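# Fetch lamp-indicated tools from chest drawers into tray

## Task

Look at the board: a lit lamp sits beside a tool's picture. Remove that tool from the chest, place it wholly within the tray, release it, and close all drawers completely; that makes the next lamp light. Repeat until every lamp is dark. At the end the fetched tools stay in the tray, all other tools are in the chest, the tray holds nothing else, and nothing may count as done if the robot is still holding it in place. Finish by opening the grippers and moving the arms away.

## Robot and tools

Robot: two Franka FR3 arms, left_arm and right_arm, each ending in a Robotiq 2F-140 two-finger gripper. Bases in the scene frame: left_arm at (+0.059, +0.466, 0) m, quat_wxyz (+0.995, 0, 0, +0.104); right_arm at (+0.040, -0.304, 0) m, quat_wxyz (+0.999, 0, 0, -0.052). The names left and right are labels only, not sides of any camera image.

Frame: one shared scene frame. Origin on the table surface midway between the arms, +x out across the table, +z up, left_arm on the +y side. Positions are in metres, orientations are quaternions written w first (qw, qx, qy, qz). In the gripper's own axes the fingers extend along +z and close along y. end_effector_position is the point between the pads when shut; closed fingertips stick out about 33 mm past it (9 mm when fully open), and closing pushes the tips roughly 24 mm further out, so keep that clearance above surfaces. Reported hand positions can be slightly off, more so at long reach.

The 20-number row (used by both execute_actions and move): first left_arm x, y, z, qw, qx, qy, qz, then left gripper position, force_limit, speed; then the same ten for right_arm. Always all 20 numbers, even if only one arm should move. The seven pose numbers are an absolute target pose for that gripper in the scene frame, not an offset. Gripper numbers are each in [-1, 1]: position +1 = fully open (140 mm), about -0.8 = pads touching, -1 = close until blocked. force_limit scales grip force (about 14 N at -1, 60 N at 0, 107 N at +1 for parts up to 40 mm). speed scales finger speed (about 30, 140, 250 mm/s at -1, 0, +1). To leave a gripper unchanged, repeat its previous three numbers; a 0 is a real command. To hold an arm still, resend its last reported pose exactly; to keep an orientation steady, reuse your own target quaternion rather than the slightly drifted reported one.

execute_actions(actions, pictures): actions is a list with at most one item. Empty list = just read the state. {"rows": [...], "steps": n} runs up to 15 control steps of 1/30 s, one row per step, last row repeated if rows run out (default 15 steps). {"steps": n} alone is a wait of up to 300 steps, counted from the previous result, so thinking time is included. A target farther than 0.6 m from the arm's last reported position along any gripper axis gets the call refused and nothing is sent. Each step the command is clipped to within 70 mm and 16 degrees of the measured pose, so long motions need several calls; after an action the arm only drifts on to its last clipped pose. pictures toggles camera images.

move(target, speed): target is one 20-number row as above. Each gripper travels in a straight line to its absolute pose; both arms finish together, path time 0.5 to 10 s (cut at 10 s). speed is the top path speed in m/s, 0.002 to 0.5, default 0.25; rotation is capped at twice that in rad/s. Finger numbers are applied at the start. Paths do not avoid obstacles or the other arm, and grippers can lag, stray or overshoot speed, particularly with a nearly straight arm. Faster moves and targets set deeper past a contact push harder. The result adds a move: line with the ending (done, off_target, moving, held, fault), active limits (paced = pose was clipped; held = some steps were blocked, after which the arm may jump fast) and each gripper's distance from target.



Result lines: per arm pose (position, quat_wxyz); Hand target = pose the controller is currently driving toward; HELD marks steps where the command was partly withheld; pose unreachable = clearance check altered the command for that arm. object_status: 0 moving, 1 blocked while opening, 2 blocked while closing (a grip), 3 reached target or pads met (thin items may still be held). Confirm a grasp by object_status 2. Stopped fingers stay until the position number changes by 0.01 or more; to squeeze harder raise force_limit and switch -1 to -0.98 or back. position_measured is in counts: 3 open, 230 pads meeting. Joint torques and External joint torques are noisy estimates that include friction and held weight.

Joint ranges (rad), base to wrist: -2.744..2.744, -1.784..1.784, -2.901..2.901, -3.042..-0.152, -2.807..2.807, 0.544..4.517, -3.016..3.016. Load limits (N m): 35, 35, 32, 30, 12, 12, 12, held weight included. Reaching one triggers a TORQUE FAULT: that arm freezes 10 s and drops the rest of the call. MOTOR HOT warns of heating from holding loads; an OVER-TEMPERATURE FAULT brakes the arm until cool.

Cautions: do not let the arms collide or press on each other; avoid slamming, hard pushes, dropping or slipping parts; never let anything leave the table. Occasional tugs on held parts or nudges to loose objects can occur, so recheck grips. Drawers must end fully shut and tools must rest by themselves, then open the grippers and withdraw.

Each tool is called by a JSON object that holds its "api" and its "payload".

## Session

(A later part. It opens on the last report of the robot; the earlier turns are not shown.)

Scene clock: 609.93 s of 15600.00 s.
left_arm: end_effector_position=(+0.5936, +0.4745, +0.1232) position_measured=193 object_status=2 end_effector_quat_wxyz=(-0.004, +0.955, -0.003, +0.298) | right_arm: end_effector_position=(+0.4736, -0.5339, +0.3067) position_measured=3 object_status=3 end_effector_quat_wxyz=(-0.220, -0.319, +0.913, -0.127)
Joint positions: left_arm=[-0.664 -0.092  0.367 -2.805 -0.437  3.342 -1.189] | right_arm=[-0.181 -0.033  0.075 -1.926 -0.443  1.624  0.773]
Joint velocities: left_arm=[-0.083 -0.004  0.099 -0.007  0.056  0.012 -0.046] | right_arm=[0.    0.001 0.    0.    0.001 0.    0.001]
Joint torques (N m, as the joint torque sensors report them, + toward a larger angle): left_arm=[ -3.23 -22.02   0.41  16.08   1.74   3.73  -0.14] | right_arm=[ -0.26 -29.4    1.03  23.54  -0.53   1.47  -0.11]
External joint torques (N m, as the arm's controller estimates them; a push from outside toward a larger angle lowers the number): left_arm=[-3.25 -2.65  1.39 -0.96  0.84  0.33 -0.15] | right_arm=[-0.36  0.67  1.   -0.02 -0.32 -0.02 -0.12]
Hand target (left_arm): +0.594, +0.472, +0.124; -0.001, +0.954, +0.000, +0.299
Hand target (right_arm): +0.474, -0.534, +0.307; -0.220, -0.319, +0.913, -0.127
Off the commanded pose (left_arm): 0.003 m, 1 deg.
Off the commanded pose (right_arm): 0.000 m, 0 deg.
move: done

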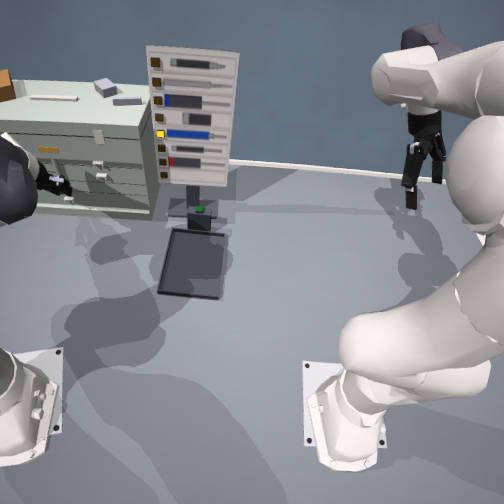

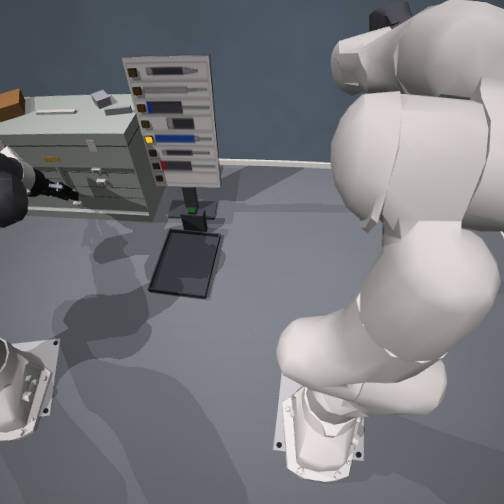

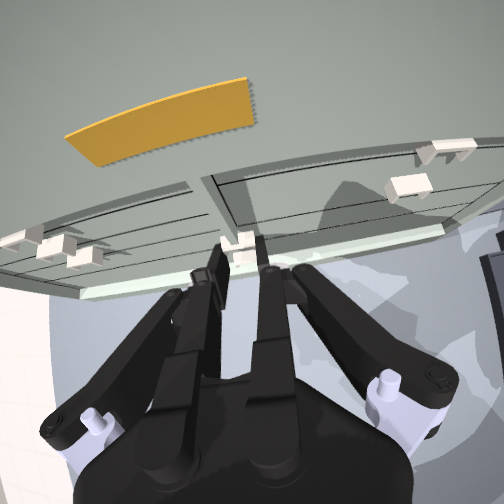

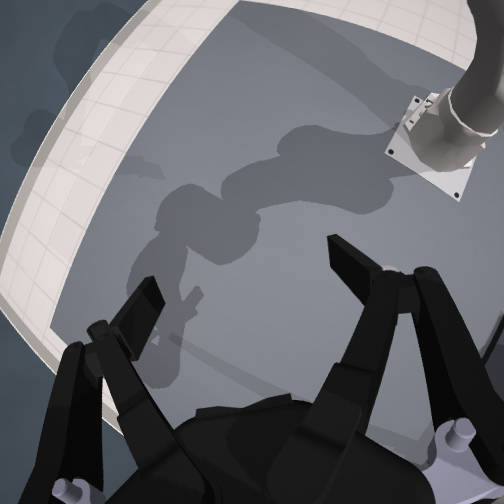

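{"api": "move", "payload": {"target": [0.52,0.474,0.124,0,0.954,0,0.301,-1,0,-0.5,0.4736,-0.5339,0.3067,-0.220,-0.319,0.913,-0.127,1,0,0], "speed": 0.04}}

Scene clock: 620.07 s of 15600.00 s.
left_arm: end_effector_position=(+0.5201, +0.4762, +0.1226) position_measured=193 object_status=2 end_effector_quat_wxyz=(-0.000, +0.954, +0.002, +0.300) | right_arm: end_effector_position=(+0.4736, -0.5339, +0.3067) position_measured=3 object_status=3 end_effector_quat_wxyz=(-0.220, -0.319, +0.913, -0.127)
Joint positions: left_arm=[-0.532 -0.291  0.195 -3.025 -0.549  3.383 -1.119] | right_arm=[-0.181 -0.033  0.075 -1.926 -0.443  1.624  0.773]
Joint velocities: left_arm=[ 0.004 -0.003 -0.011 -0.002 -0.011 -0.001  0.01 ] | right_arm=[-0.     0.001  0.     0.001 -0.001 -0.    -0.001]
Joint torques (N m, as the joint torque sensors report them, + toward a larger angle): left_arm=[ -1.25 -16.44  -3.57  15.69   1.04   2.98  -0.17] | right_arm=[ -0.1  -29.96   1.08  24.02  -0.44   1.48  -0.14]
External joint torques (N m, as the arm's controller estimates them; a push from outside toward a larger angle lowers the number): left_arm=[-1.23 -3.18 -1.85 -0.71 -0.01 -0.36 -0.19] | right_arm=[-0.13  0.1   1.13  0.47 -0.21 -0.01 -0.14]
Hand target (left_arm): +0.520, +0.473, +0.123; +0.001, +0.954, -0.000, +0.301
Hand target (right_arm): +0.474, -0.534, +0.307; -0.220, -0.319, +0.913, -0.127
Off the commanded pose (left_arm): 0.003 m, 0 deg.
Off the commanded pose (right_arm): 0.000 m, 0 deg.
After step 90, 5.00 s passed at rest.
move: done

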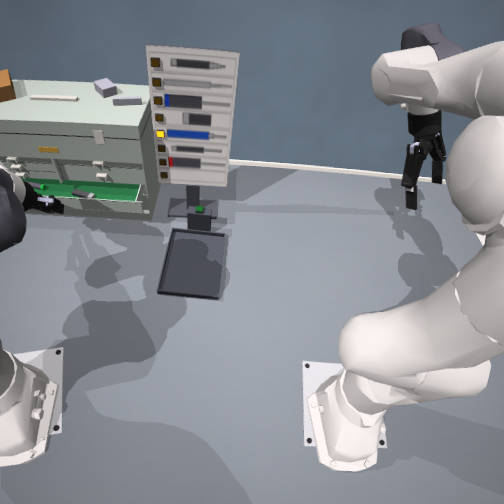

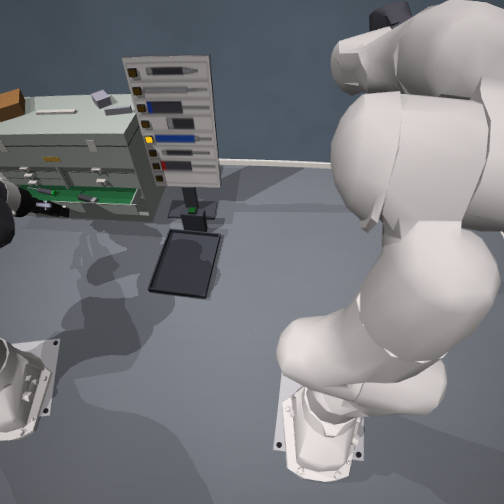

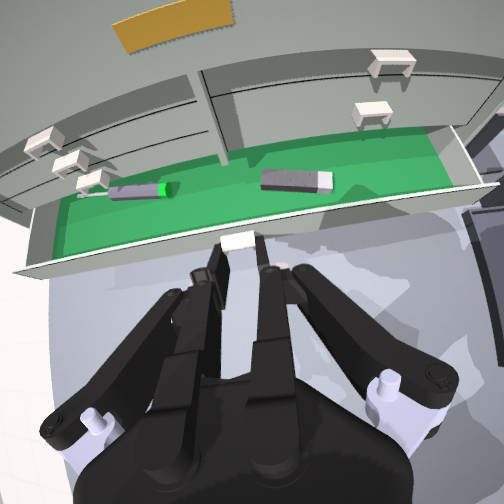

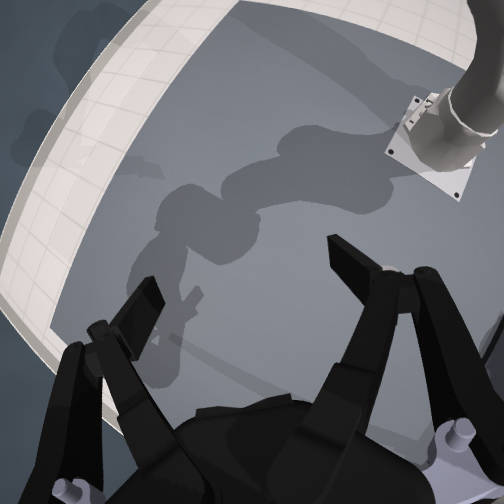

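{"api": "execute_actions", "payload": {"actions": []}}

Scene clock: 649.57 s of 15600.00 s.
left_arm: end_effector_position=(+0.5200, +0.4762, +0.1226) position_measured=193 object_status=2 end_effector_quat_wxyz=(-0.000, +0.954, +0.001, +0.300) | right_arm: end_effector_position=(+0.4736, -0.5339, +0.3067) position_measured=3 object_status=3 end_effector_quat_wxyz=(-0.220, -0.319, +0.913, -0.127)
Joint positions: left_arm=[-0.531 -0.291  0.194 -3.026 -0.551  3.383 -1.116] | right_arm=[-0.181 -0.033  0.075 -1.926 -0.443  1.624  0.773]
Joint velocities: left_arm=[-0.001 -0.    -0.001 -0.    -0.001  0.    -0.001] | right_arm=[ 0.002 -0.001  0.    -0.001  0.     0.    -0.001]
Joint torques (N m, as the joint torque sensors report them, + toward a larger angle): left_arm=[ -1.13 -16.57  -3.52  16.42   1.11   3.01  -0.19] | right_arm=[ -0.36 -29.55   0.85  23.71  -0.54   1.46  -0.12]
External joint torques (N m, as the arm's controller estimates them; a push from outside toward a larger angle lowers the number): left_arm=[-1.08 -3.3  -1.77  0.01  0.06 -0.34 -0.21] | right_arm=[-0.4   0.6   0.89  0.11 -0.31 -0.03 -0.13]
Hand target (left_arm): +0.520, +0.473, +0.123; +0.001, +0.954, -0.000, +0.301
Hand target (right_arm): +0.474, -0.534, +0.307; -0.220, -0.319, +0.913, -0.127
Off the commanded pose (left_arm): 0.003 m, 0 deg.
Off the commanded pose (right_arm): 0.000 m, 0 deg.
Steps of this call (steps 1 to 90: nothing new was sent; then 26.50 s passed at rest). Readings (end_effector_position | what the end effector reports):
1: left_arm (+0.5201, +0.4762, +0.1226) | right_arm (+0.4736, -0.5339, +0.3067) | left_arm position_measured=193 object_status=2 | right_arm position_measured=3 object_status=3
2: left_arm (+0.5201, +0.4762, +0.1226) | right_arm (+0.4736, -0.5339, +0.3067) | left_arm position_measured=193 object_status=2 | right_arm position_measured=3 object_status=3
4: left_arm (+0.5200, +0.4762, +0.1226) | right_arm (+0.4736, -0.5339, +0.3067) | left_arm position_measured=193 object_status=2 | right_arm position_measured=3 object_status=3
8: left_arm (+0.5200, +0.4762, +0.1226) | right_arm (+0.4736, -0.5339, +0.3067) | left_arm position_measured=193 object_status=2 | right_arm position_measured=3 object_status=3
90: the state above

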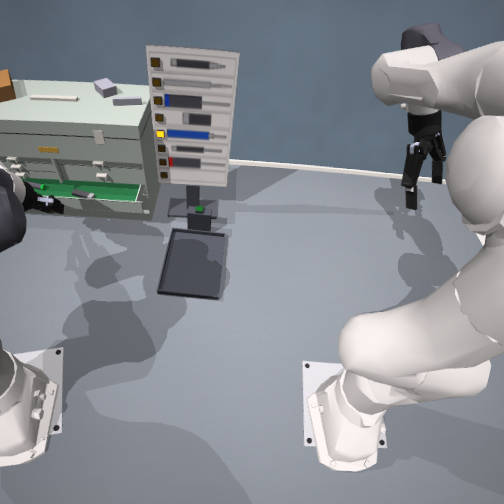

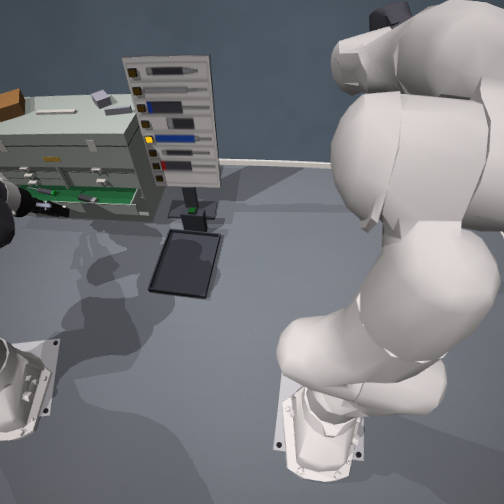

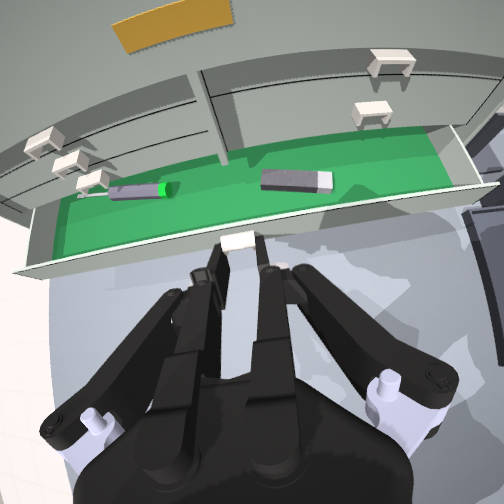

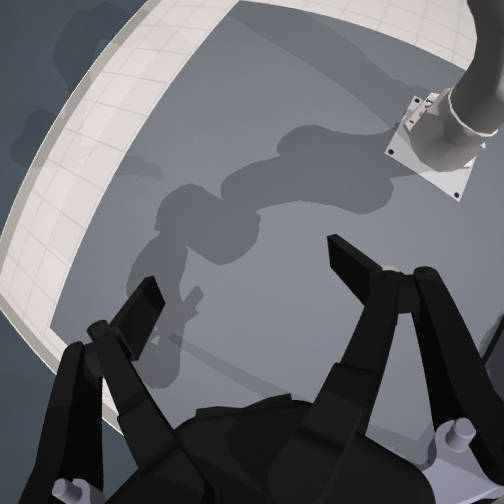

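{"api": "move", "payload": {"target": [0.520,0.475,0.124,0,0.954,0,0.301,-0.25,0,0,0.4736,-0.5339,0.3067,-0.220,-0.319,0.913,-0.127,1,0,0], "speed": 0.05}}

{"api": "move", "payload": {"target": [0.520,0.475,0.132,0,0.985,0,0.174,-0.25,0,0,0.4736,-0.5339,0.3067,-0.220,-0.319,0.913,-0.127,1,0,0], "speed": 0.04}}

Scene clock: 666.03 s of 15600.00 s.
left_arm: end_effector_position=(+0.5206, +0.4747, +0.1243) position_measured=160 object_status=3 end_effector_quat_wxyz=(-0.000, +0.953, -0.000, +0.302) | right_arm: end_effector_position=(+0.4736, -0.5339, +0.3067) position_measured=3 object_status=3 end_effector_quat_wxyz=(-0.220, -0.319, +0.913, -0.127)
Joint positions: left_arm=[-0.525 -0.295  0.184 -3.026 -0.552  3.382 -1.116] | right_arm=[-0.181 -0.033  0.075 -1.926 -0.443  1.624  0.773]
Joint velocities: left_arm=[ 0.006 -0.001 -0.004  0.    -0.001 -0.003 -0.001] | right_arm=[-0.001 -0.    -0.001  0.    -0.     0.     0.   ]
Joint torques (N m, as the joint torque sensors report them, + toward a larger angle): left_arm=[  0.71 -14.92  -1.22  16.91   0.66   2.96   0.18] | right_arm=[ -0.18 -29.99   1.29  23.56  -0.47   1.52  -0.17]
External joint torques (N m, as the arm's controller estimates them; a push from outside toward a larger angle lowers the number): left_arm=[ 0.66 -1.75  0.4   0.56 -0.37 -0.37  0.16] | right_arm=[-0.12  0.17  1.42 -0.04 -0.24  0.03 -0.18]
Hand target (left_arm): +0.520, +0.475, +0.124; +0.000, +0.954, -0.000, +0.301
Hand target (right_arm): +0.474, -0.534, +0.307; -0.220, -0.319, +0.913, -0.127
Off the commanded pose (left_arm): 0.001 m, 0 deg.
Off the commanded pose (right_arm): 0.000 m, 0 deg.
After step 90, 12.77 s passed at rest.
move: done

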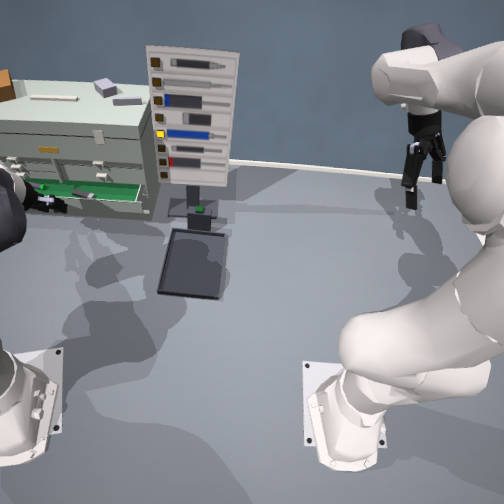

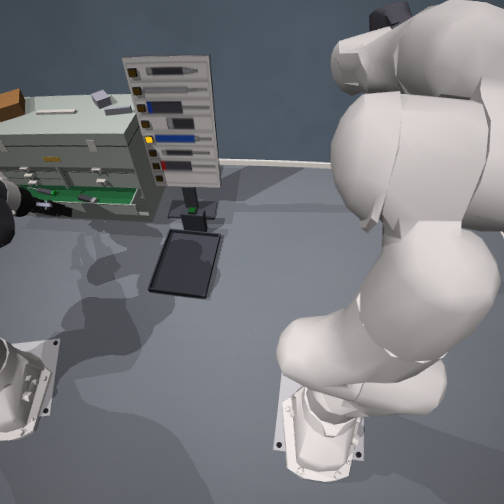

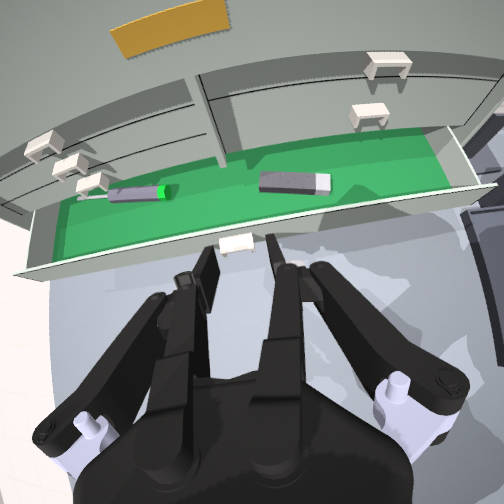

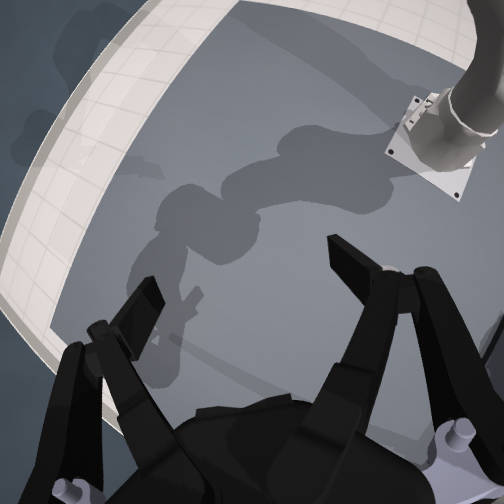

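Scene clock: 669.77 s of 15600.00 s.
left_arm: end_effector_position=(+0.5202, +0.4752, +0.1344) position_measured=160 object_status=3 end_effector_quat_wxyz=(-0.003, +0.984, -0.001, +0.177) | right_arm: end_effector_position=(+0.4736, -0.5339, +0.3067) position_measured=3 object_status=3 end_effector_quat_wxyz=(-0.220, -0.319, +0.913, -0.127)
Joint positions: left_arm=[ 0.203 -0.375 -0.475 -2.822 -0.45   2.814 -1.231] | right_arm=[-0.181 -0.033  0.075 -1.926 -0.443  1.624  0.773]
Joint velocities: left_arm=[ 0.006 -0.001 -0.008  0.003  0.001 -0.014 -0.012] | right_arm=[ 0.001  0.001  0.001 -0.001 -0.001 -0.001  0.002]
Joint torques (N m, as the joint torque sensors report them, + toward a larger angle): left_arm=[  1.9  -15.58   3.49  22.27   1.2    2.93  -0.14] | right_arm=[ -0.36 -29.47   1.02  23.83  -0.53   1.43  -0.13]
External joint torques (N m, as the arm's controller estimates them; a push from outside toward a larger angle lowers the number): left_arm=[ 1.94 -1.63  0.36  2.17  0.49 -0.26 -0.15] | right_arm=[-0.43  0.64  1.01  0.28 -0.31 -0.05 -0.13]
Hand target (left_arm): +0.520, +0.475, +0.135; -0.002, +0.984, +0.002, +0.177
Hand target (right_arm): +0.474, -0.534, +0.307; -0.220, -0.319, +0.913, -0.127
Off the commanded pose (left_arm): 0.002 m, 1 deg.
Off the commanded pose (right_arm): 0.000 m, 0 deg.
move: done

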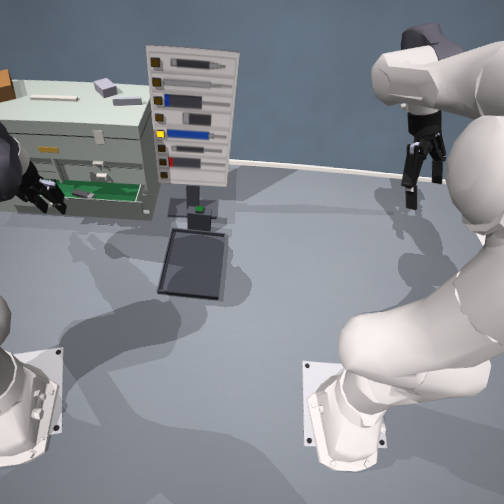

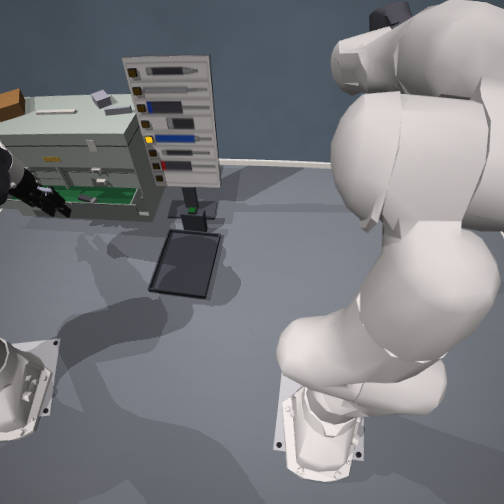

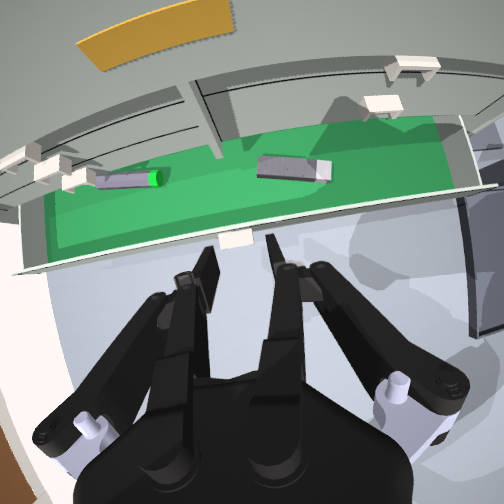

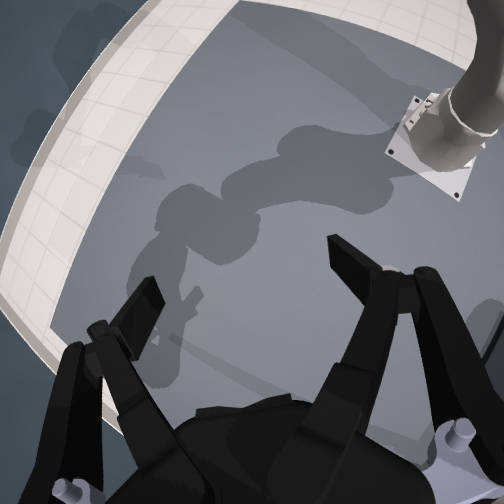

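{"api": "move", "payload": {"target": [0.524,0.476,0.126,0,0.985,0,0.174,-0.25,0,0,0.4736,-0.5339,0.3067,-0.220,-0.319,0.913,-0.127,1,0,0], "speed": 0.02}}

{"api": "move", "payload": {"target": [0.524,0.476,0.126,0,0.985,0,0.174,-1,0,-0.5,0.4736,-0.5339,0.3067,-0.220,-0.319,0.913,-0.127,1,0,0], "speed": 0.02}}

Scene clock: 679.17 s of 15600.00 s.
left_arm: end_effector_position=(+0.5218, +0.4752, +0.1249) position_measured=160 object_status=3 end_effector_quat_wxyz=(+0.001, +0.985, +0.001, +0.171) | right_arm: end_effector_position=(+0.4736, -0.5339, +0.3067) position_measured=3 object_status=3 end_effector_quat_wxyz=(-0.220, -0.319, +0.913, -0.127)
Joint positions: left_arm=[ 0.209 -0.335 -0.476 -2.812 -0.444  2.831 -1.234] | right_arm=[-0.181 -0.033  0.075 -1.926 -0.443  1.624  0.773]
Joint velocities: left_arm=[ 0.001  0.004 -0.002  0.005  0.008  0.014 -0.001] | right_arm=[-0.     0.    -0.001  0.002  0.    -0.    -0.   ]
Joint torques (N m, as the joint torque sensors report them, + toward a larger angle): left_arm=[  1.31 -14.82   3.1   21.27   1.34   3.69   0.08] | right_arm=[  0.01 -29.48   0.91  23.86  -0.51   1.47  -0.13]
External joint torques (N m, as the arm's controller estimates them; a push from outside toward a larger angle lowers the number): left_arm=[1.33 0.12 0.23 1.51 0.64 0.53 0.07] | right_arm=[-0.02  0.71  0.95  0.21 -0.28 -0.03 -0.13]
Hand target (left_arm): +0.524, +0.476, +0.126; -0.000, +0.985, +0.000, +0.174
Hand target (right_arm): +0.474, -0.534, +0.307; -0.220, -0.319, +0.913, -0.127
Off the commanded pose (left_arm): 0.003 m, 0 deg.
Off the commanded pose (right_arm): 0.000 m, 0 deg.
After step 90, 5.70 s passed at rest.
move: done

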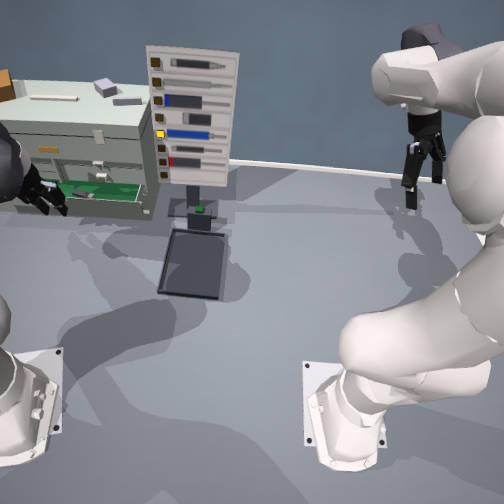

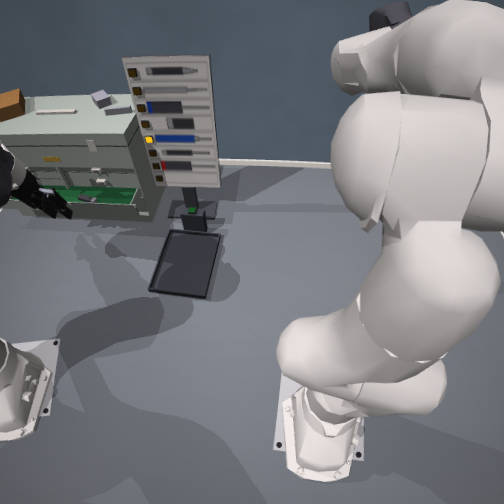

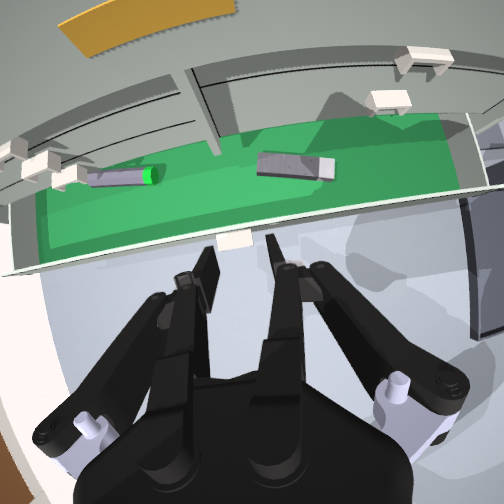

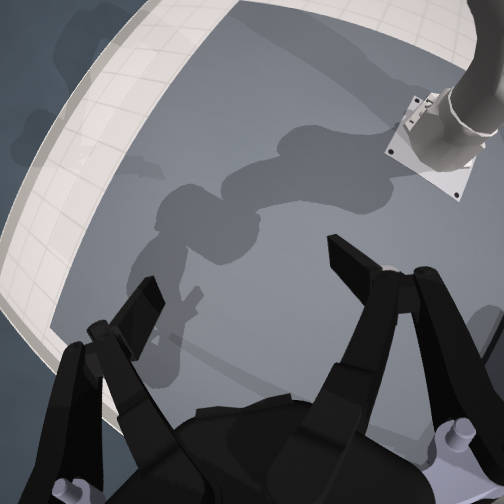

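Scene clock: 679.87 s of 15600.00 s.
left_arm: end_effector_position=(+0.5222, +0.4769, +0.1252) position_measured=193 object_status=2 end_effector_quat_wxyz=(+0.001, +0.985, +0.003, +0.172) | right_arm: end_effector_position=(+0.4736, -0.5339, +0.3067) position_measured=3 object_status=3 end_effector_quat_wxyz=(-0.220, -0.319, +0.913, -0.127)
Joint positions: left_arm=[ 0.211 -0.335 -0.474 -2.812 -0.444  2.832 -1.234] | right_arm=[-0.181 -0.033  0.075 -1.926 -0.443  1.624  0.773]
Joint velocities: left_arm=[-0.001  0.     0.    -0.    -0.     0.001  0.   ] | right_arm=[-0.     0.002  0.001  0.    -0.001 -0.     0.   ]
Joint torques (N m, as the joint torque sensors report them, + toward a larger angle): left_arm=[ -0.79 -14.38   3.11  21.57   1.12   3.83   0.19] | right_arm=[ -0.34 -29.6    1.23  23.68  -0.49   1.49  -0.1 ]
External joint torques (N m, as the arm's controller estimates them; a push from outside toward a larger angle lowers the number): left_arm=[-0.75  0.5   0.3   1.82  0.42  0.67  0.18] | right_arm=[-0.31  0.45  1.34  0.12 -0.26  0.01 -0.11]
Hand target (left_arm): +0.524, +0.476, +0.126; +0.000, +0.985, -0.000, +0.174
Hand target (right_arm): +0.474, -0.534, +0.307; -0.220, -0.319, +0.913, -0.127
Off the commanded pose (left_arm): 0.002 m, 0 deg.
Off the commanded pose (right_arm): 0.000 m, 0 deg.
move: done

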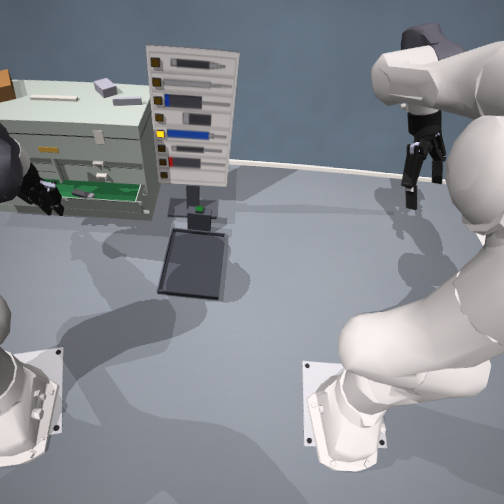

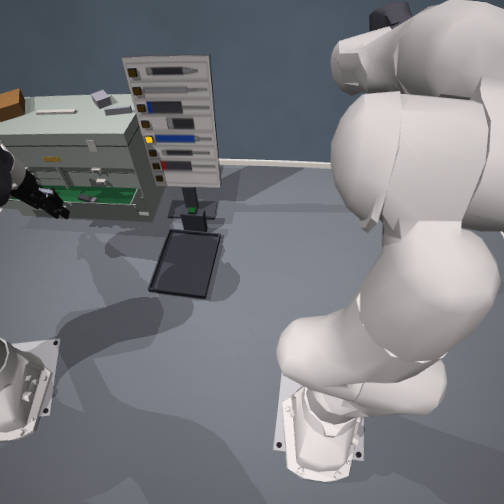

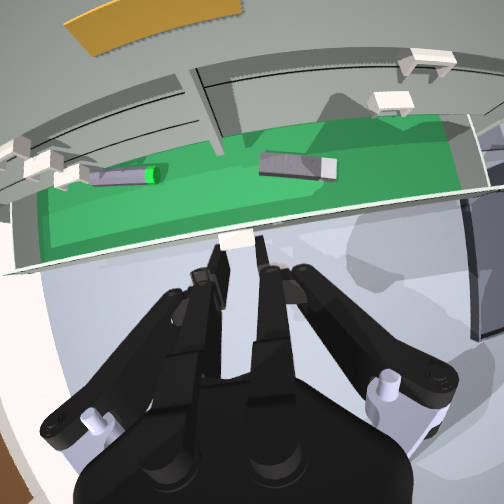

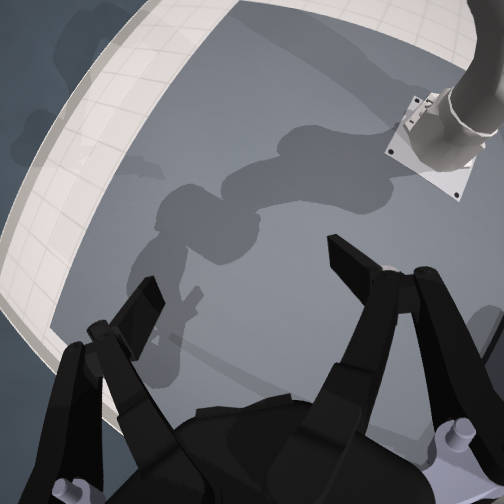

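{"api": "move", "payload": {"target": [0.445,0.476,0.1255,0,0.985,0,0.174,-1,0,-0.5,0.4736,-0.5339,0.3067,-0.220,-0.319,0.913,-0.127,1,0,0], "speed": 0.05}}

Scene clock: 686.23 s of 15600.00 s.
left_arm: end_effector_position=(+0.4462, +0.4776, +0.1246) position_measured=193 object_status=2 end_effector_quat_wxyz=(+0.002, +0.984, +0.005, +0.176) | right_arm: end_effector_position=(+0.4736, -0.5339, +0.3067) position_measured=3 object_status=3 end_effector_quat_wxyz=(-0.220, -0.319, +0.913, -0.127)
Joint positions: left_arm=[ 0.057 -0.615 -0.368 -3.04  -0.529  2.771 -1.193] | right_arm=[-0.181 -0.033  0.075 -1.926 -0.443  1.624  0.773]
Joint velocities: left_arm=[-0.003 -0.007  0.006 -0.003 -0.    -0.007 -0.001] | right_arm=[ 0.     0.001 -0.    -0.     0.     0.    -0.   ]
Joint torques (N m, as the joint torque sensors report them, + toward a larger angle): left_arm=[-3.13 -9.95  3.39 21.13  0.6   2.32  0.17] | right_arm=[  0.1  -29.69   0.68  23.67  -0.52   1.5   -0.07]
External joint torques (N m, as the arm's controller estimates them; a push from outside toward a larger angle lowers the number): left_arm=[-3.11 -2.94  0.8   0.98 -0.15 -0.83  0.16] | right_arm=[ 0.12  0.34  0.77  0.13 -0.29  0.02 -0.08]
Hand target (left_arm): +0.446, +0.474, +0.125; +0.003, +0.985, -0.000, +0.175
Hand target (right_arm): +0.474, -0.534, +0.307; -0.220, -0.319, +0.913, -0.127
Off the commanded pose (left_arm): 0.002 m, 1 deg.
Off the commanded pose (right_arm): 0.000 m, 0 deg.
After step 90, 1.50 s passed at rest.
move: done

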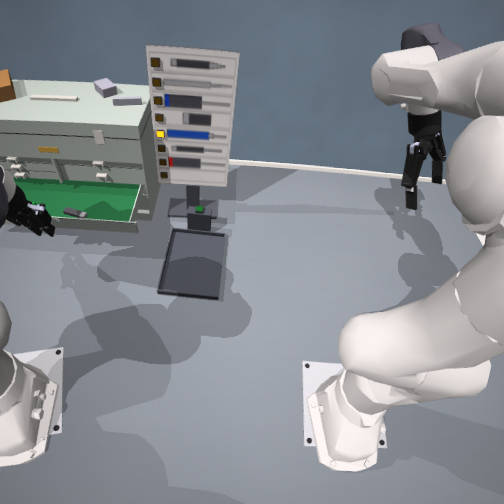

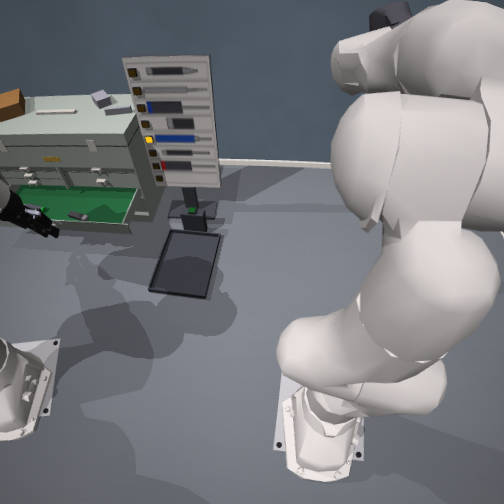

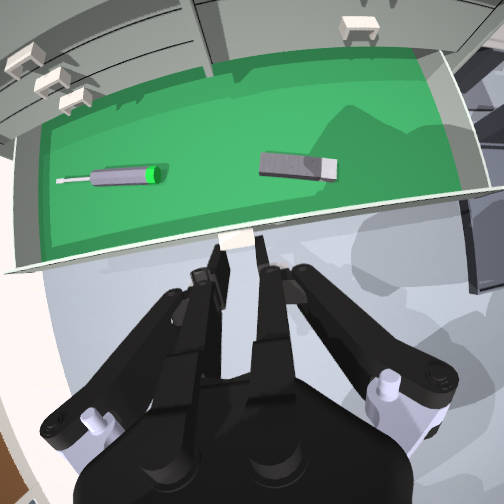

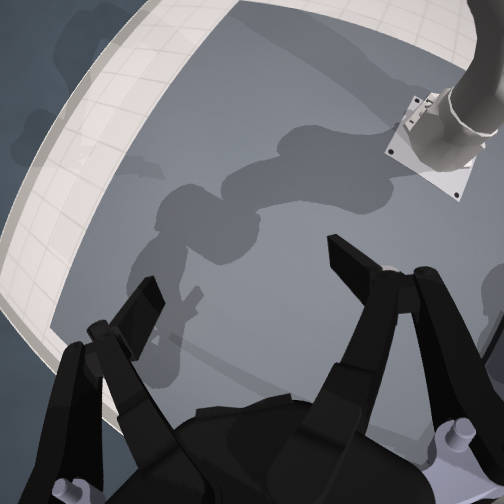

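{"api": "move", "payload": {"target": [0.555,0.475,0.1255,0,0.985,0,0.174,-1,0,-0.5,0.4736,-0.5339,0.3067,-0.220,-0.319,0.913,-0.127,1,0,0], "speed": 0.07}}

{"api": "move", "payload": {"target": [0.545,0.475,0.1255,0,0.985,0,0.174,-0.25,0,0.5,0.4736,-0.5339,0.3067,-0.220,-0.319,0.913,-0.127,1,0,0], "speed": 0.01}}

{"api": "move", "payload": {"target": [0.548,0.475,0.124,0,0.954,0,0.301,-0.25,0,0.5,0.4736,-0.5339,0.3067,-0.220,-0.319,0.913,-0.127,1,0,0], "speed": 0.04}}

{"api": "move", "payload": {"target": [0.597,0.475,0.122,0,0.954,0,0.301,-0.25,0,0.5,0.4736,-0.5339,0.3067,-0.220,-0.319,0.913,-0.127,1,0,0], "speed": 0.03}}

Scene clock: 704.00 s of 15600.00 s.
left_arm: end_effector_position=(+0.5523, +0.4767, +0.1252) position_measured=193 object_status=2 end_effector_quat_wxyz=(-0.004, +0.985, -0.003, +0.171) | right_arm: end_effector_position=(+0.4736, -0.5339, +0.3067) position_measured=3 object_status=3 end_effector_quat_wxyz=(-0.220, -0.319, +0.913, -0.127)
Joint positions: left_arm=[ 0.293 -0.244 -0.537 -2.724 -0.351  2.841 -1.292] | right_arm=[-0.181 -0.033  0.075 -1.926 -0.443  1.624  0.773]
Joint velocities: left_arm=[ 0.022  0.001 -0.025  0.005  0.013 -0.001 -0.039] | right_arm=[ 0.002  0.     0.002  0.001 -0.001 -0.     0.002]
Joint torques (N m, as the joint torque sensors report them, + toward a larger angle): left_arm=[  2.46 -16.24   3.37  21.72   1.62   3.97   0.03] | right_arm=[ -0.66 -29.84   0.7   23.76  -0.51   1.51  -0.11]
External joint torques (N m, as the arm's controller estimates them; a push from outside toward a larger angle lowers the number): left_arm=[2.47 1.1  0.7  1.8  0.98 0.79 0.03] | right_arm=[-0.75  0.43  0.67  0.08 -0.29  0.01 -0.12]
Hand target (left_arm): +0.554, +0.478, +0.126; -0.005, +0.985, +0.000, +0.173
Hand target (right_arm): +0.474, -0.534, +0.307; -0.220, -0.319, +0.913, -0.127
Off the commanded pose (left_arm): 0.003 m, 1 deg.
Off the commanded pose (right_arm): 0.000 m, 0 deg.
After step 90, 12.87 s passed at rest.
move: done

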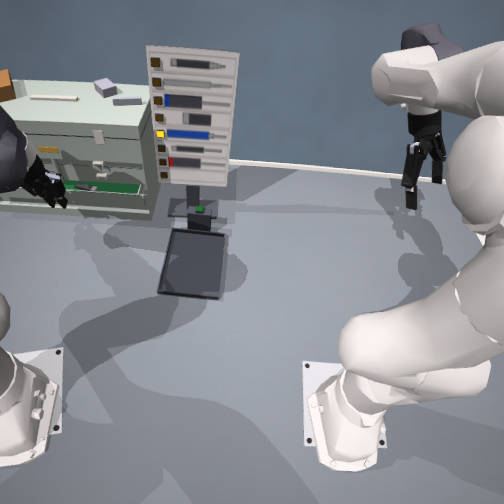

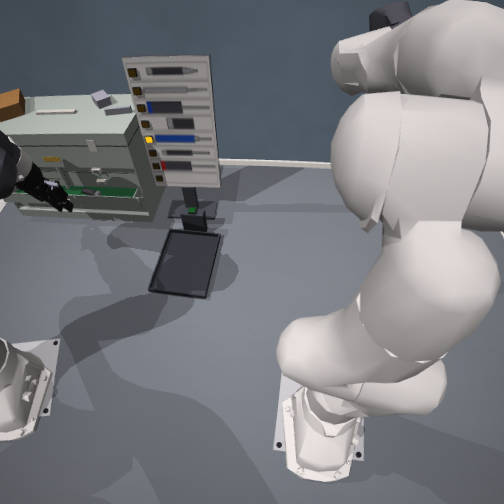

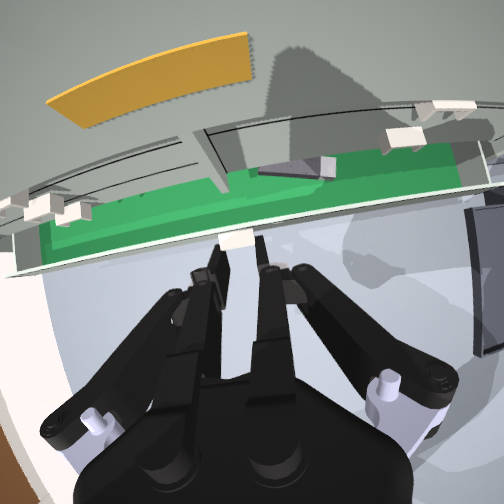

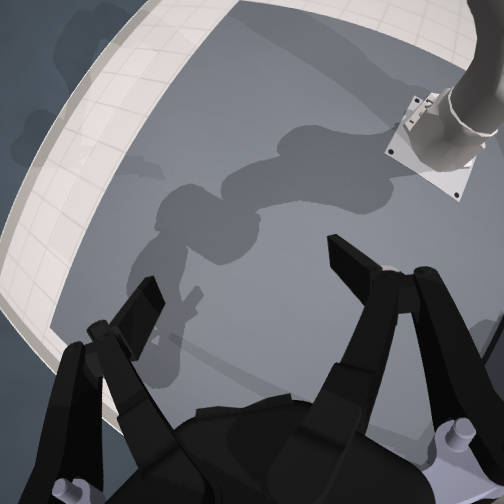

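Scene clock: 704.97 s of 15600.00 s.
left_arm: end_effector_position=(+0.5451, +0.4748, +0.1252) position_measured=160 object_status=3 end_effector_quat_wxyz=(+0.001, +0.985, +0.003, +0.173) | right_arm: end_effector_position=(+0.4736, -0.5339, +0.3067) position_measured=3 object_status=3 end_effector_quat_wxyz=(-0.220, -0.319, +0.913, -0.127)
Joint positions: left_arm=[ 0.258 -0.265 -0.511 -2.748 -0.388  2.844 -1.276] | right_arm=[-0.181 -0.033  0.075 -1.926 -0.443  1.624  0.773]
Joint velocities: left_arm=[-0.01  -0.     0.01  -0.003 -0.006  0.004  0.01 ] | right_arm=[ 0.001 -0.001 -0.001 -0.     0.001  0.001 -0.   ]
Joint torques (N m, as the joint torque sensors report them, + toward a larger angle): left_arm=[ -1.62 -18.02   5.03  19.09   0.28   3.68   0.23] | right_arm=[ -0.05 -29.69   0.71  23.62  -0.5    1.48  -0.17]
External joint torques (N m, as the arm's controller estimates them; a push from outside toward a larger angle lowers the number): left_arm=[-1.69 -1.25  2.32 -0.68 -0.4   0.51  0.22] | right_arm=[-0.09  0.52  0.75  0.   -0.27 -0.01 -0.18]
Hand target (left_arm): +0.545, +0.475, +0.126; +0.000, +0.985, -0.000, +0.174
Hand target (right_arm): +0.474, -0.534, +0.307; -0.220, -0.319, +0.913, -0.127
Off the commanded pose (left_arm): 0.000 m, 0 deg.
Off the commanded pose (right_arm): 0.000 m, 0 deg.
move: done

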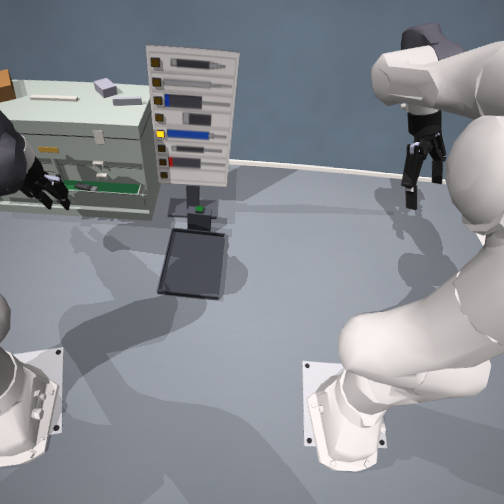

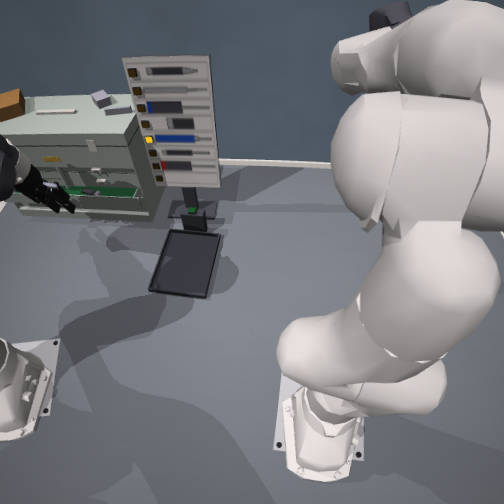

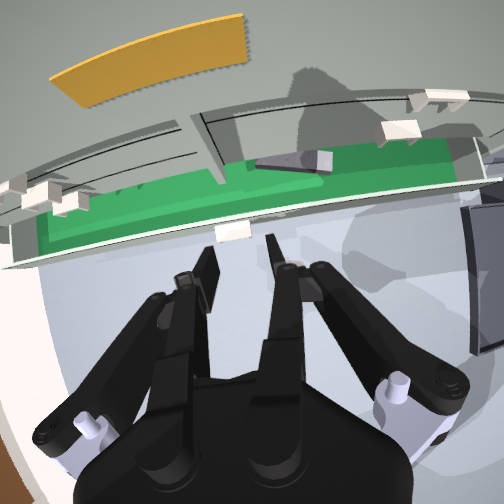

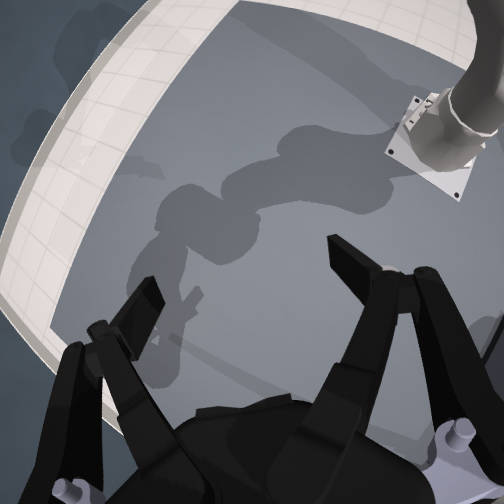

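Scene clock: 708.67 s of 15600.00 s.
left_arm: end_effector_position=(+0.5468, +0.4742, +0.1194) position_measured=160 object_status=3 end_effector_quat_wxyz=(+0.003, +0.956, -0.004, +0.294) | right_arm: end_effector_position=(+0.4736, -0.5339, +0.3067) position_measured=3 object_status=3 end_effector_quat_wxyz=(-0.220, -0.319, +0.913, -0.127)
Joint positions: left_arm=[-0.636 -0.21   0.316 -2.936 -0.534  3.364 -1.103] | right_arm=[-0.181 -0.033  0.075 -1.926 -0.443  1.624  0.773]
Joint velocities: left_arm=[-0.121 -0.003  0.141 -0.011  0.053  0.049 -0.028] | right_arm=[-0.002  0.001 -0.    -0.    -0.     0.001  0.   ]
Joint torques (N m, as the joint torque sensors report them, + toward a larger angle): left_arm=[ -1.33 -16.52   0.09  16.42   1.69   3.82  -0.2 ] | right_arm=[ -0.19 -29.4    1.01  23.76  -0.53   1.48  -0.12]
External joint torques (N m, as the arm's controller estimates them; a push from outside toward a larger angle lowers the number): left_arm=[-1.28 -1.16  2.01 -0.05  0.64  0.5  -0.21] | right_arm=[-0.04  0.6   1.24  0.23 -0.29  0.   -0.13]
Hand target (left_arm): +0.548, +0.474, +0.121; +0.003, +0.954, -0.001, +0.298
Hand target (right_arm): +0.474, -0.534, +0.307; -0.220, -0.319, +0.913, -0.127
Off the commanded pose (left_arm): 0.005 m, 1 deg.
Off the commanded pose (right_arm): 0.000 m, 0 deg.
move: off_target (left_arm)

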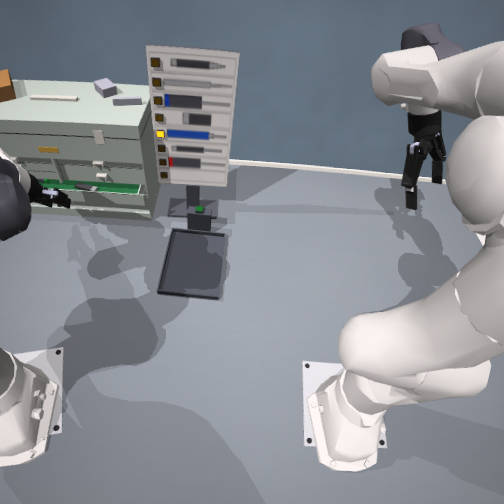

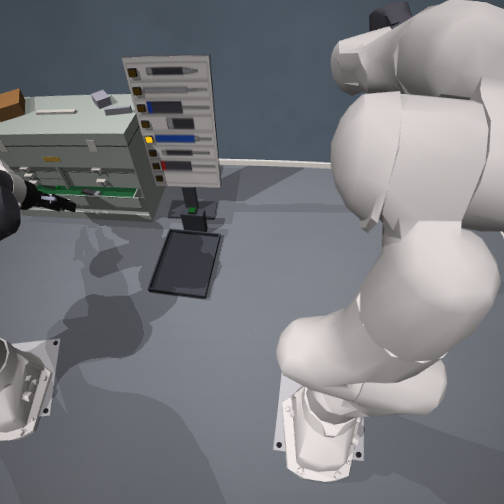

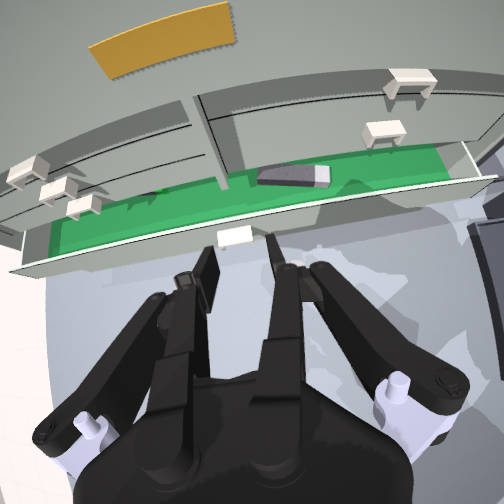

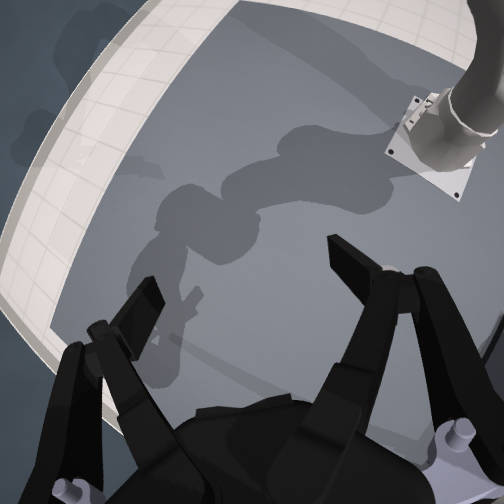

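Scene clock: 710.60 s of 15600.00 s.
left_arm: end_effector_position=(+0.5942, +0.4746, +0.1200) position_measured=160 object_status=3 end_effector_quat_wxyz=(-0.004, +0.955, -0.007, +0.296) | right_arm: end_effector_position=(+0.4736, -0.5339, +0.3067) position_measured=3 object_status=3 end_effector_quat_wxyz=(-0.220, -0.319, +0.913, -0.127)
Joint positions: left_arm=[-0.793 -0.085  0.498 -2.801 -0.439  3.347 -1.173] | right_arm=[-0.181 -0.033  0.075 -1.926 -0.443  1.624  0.773]
Joint velocities: left_arm=[-0.068  0.001  0.087  0.     0.056 -0.001 -0.051] | right_arm=[-0.001  0.001  0.001 -0.001  0.001 -0.001 -0.   ]
Joint torques (N m, as the joint torque sensors report them, + toward a larger angle): left_arm=[ -0.73 -18.71   2.48  19.86   1.25   3.98  -0.31] | right_arm=[ -0.14 -29.54   1.09  23.57  -0.54   1.45  -0.13]
External joint torques (N m, as the arm's controller estimates them; a push from outside toward a larger angle lowers the number): left_arm=[-0.74 -0.8   3.6   3.16  0.35  0.62 -0.33] | right_arm=[-0.15  0.56  1.15  0.02 -0.32 -0.04 -0.13]
Hand target (left_arm): +0.597, +0.476, +0.122; -0.002, +0.954, +0.001, +0.300
Hand target (right_arm): +0.474, -0.534, +0.307; -0.220, -0.319, +0.913, -0.127
Off the commanded pose (left_arm): 0.003 m, 1 deg.
Off the commanded pose (right_arm): 0.000 m, 0 deg.
move: done

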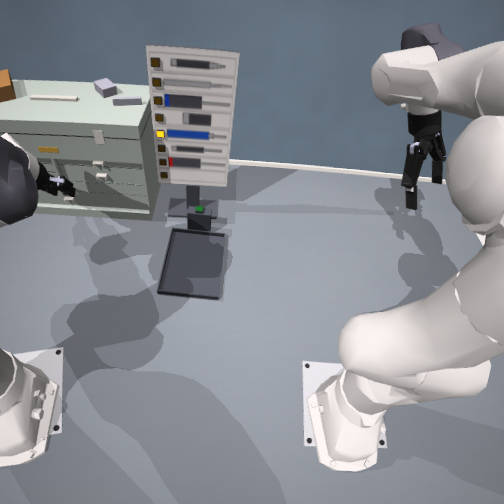

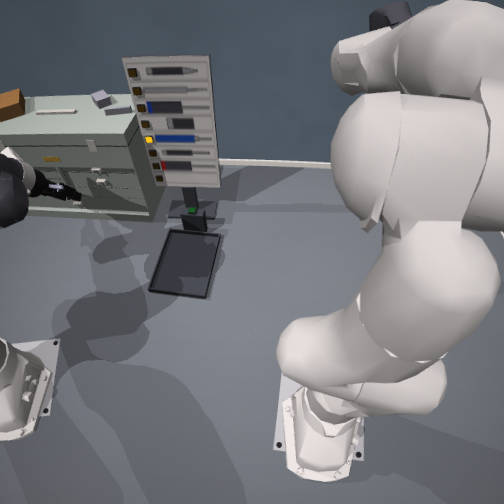

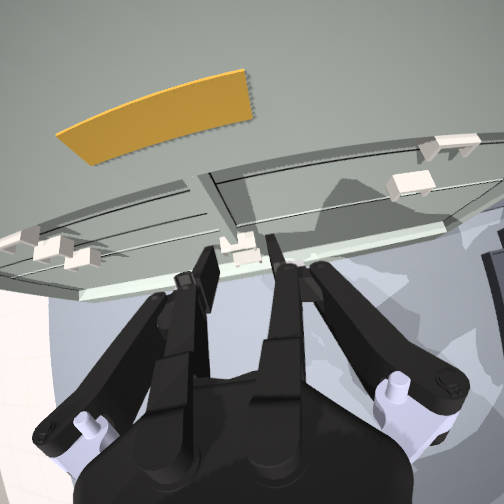

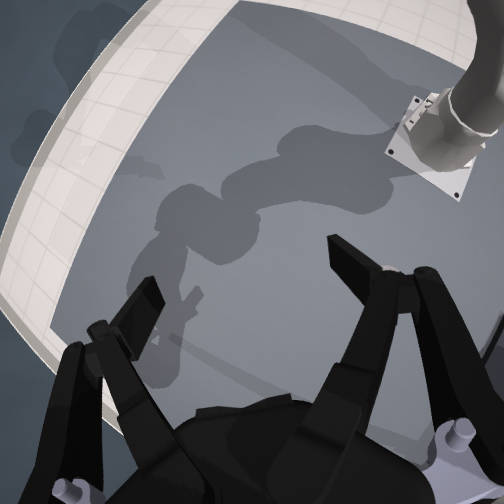

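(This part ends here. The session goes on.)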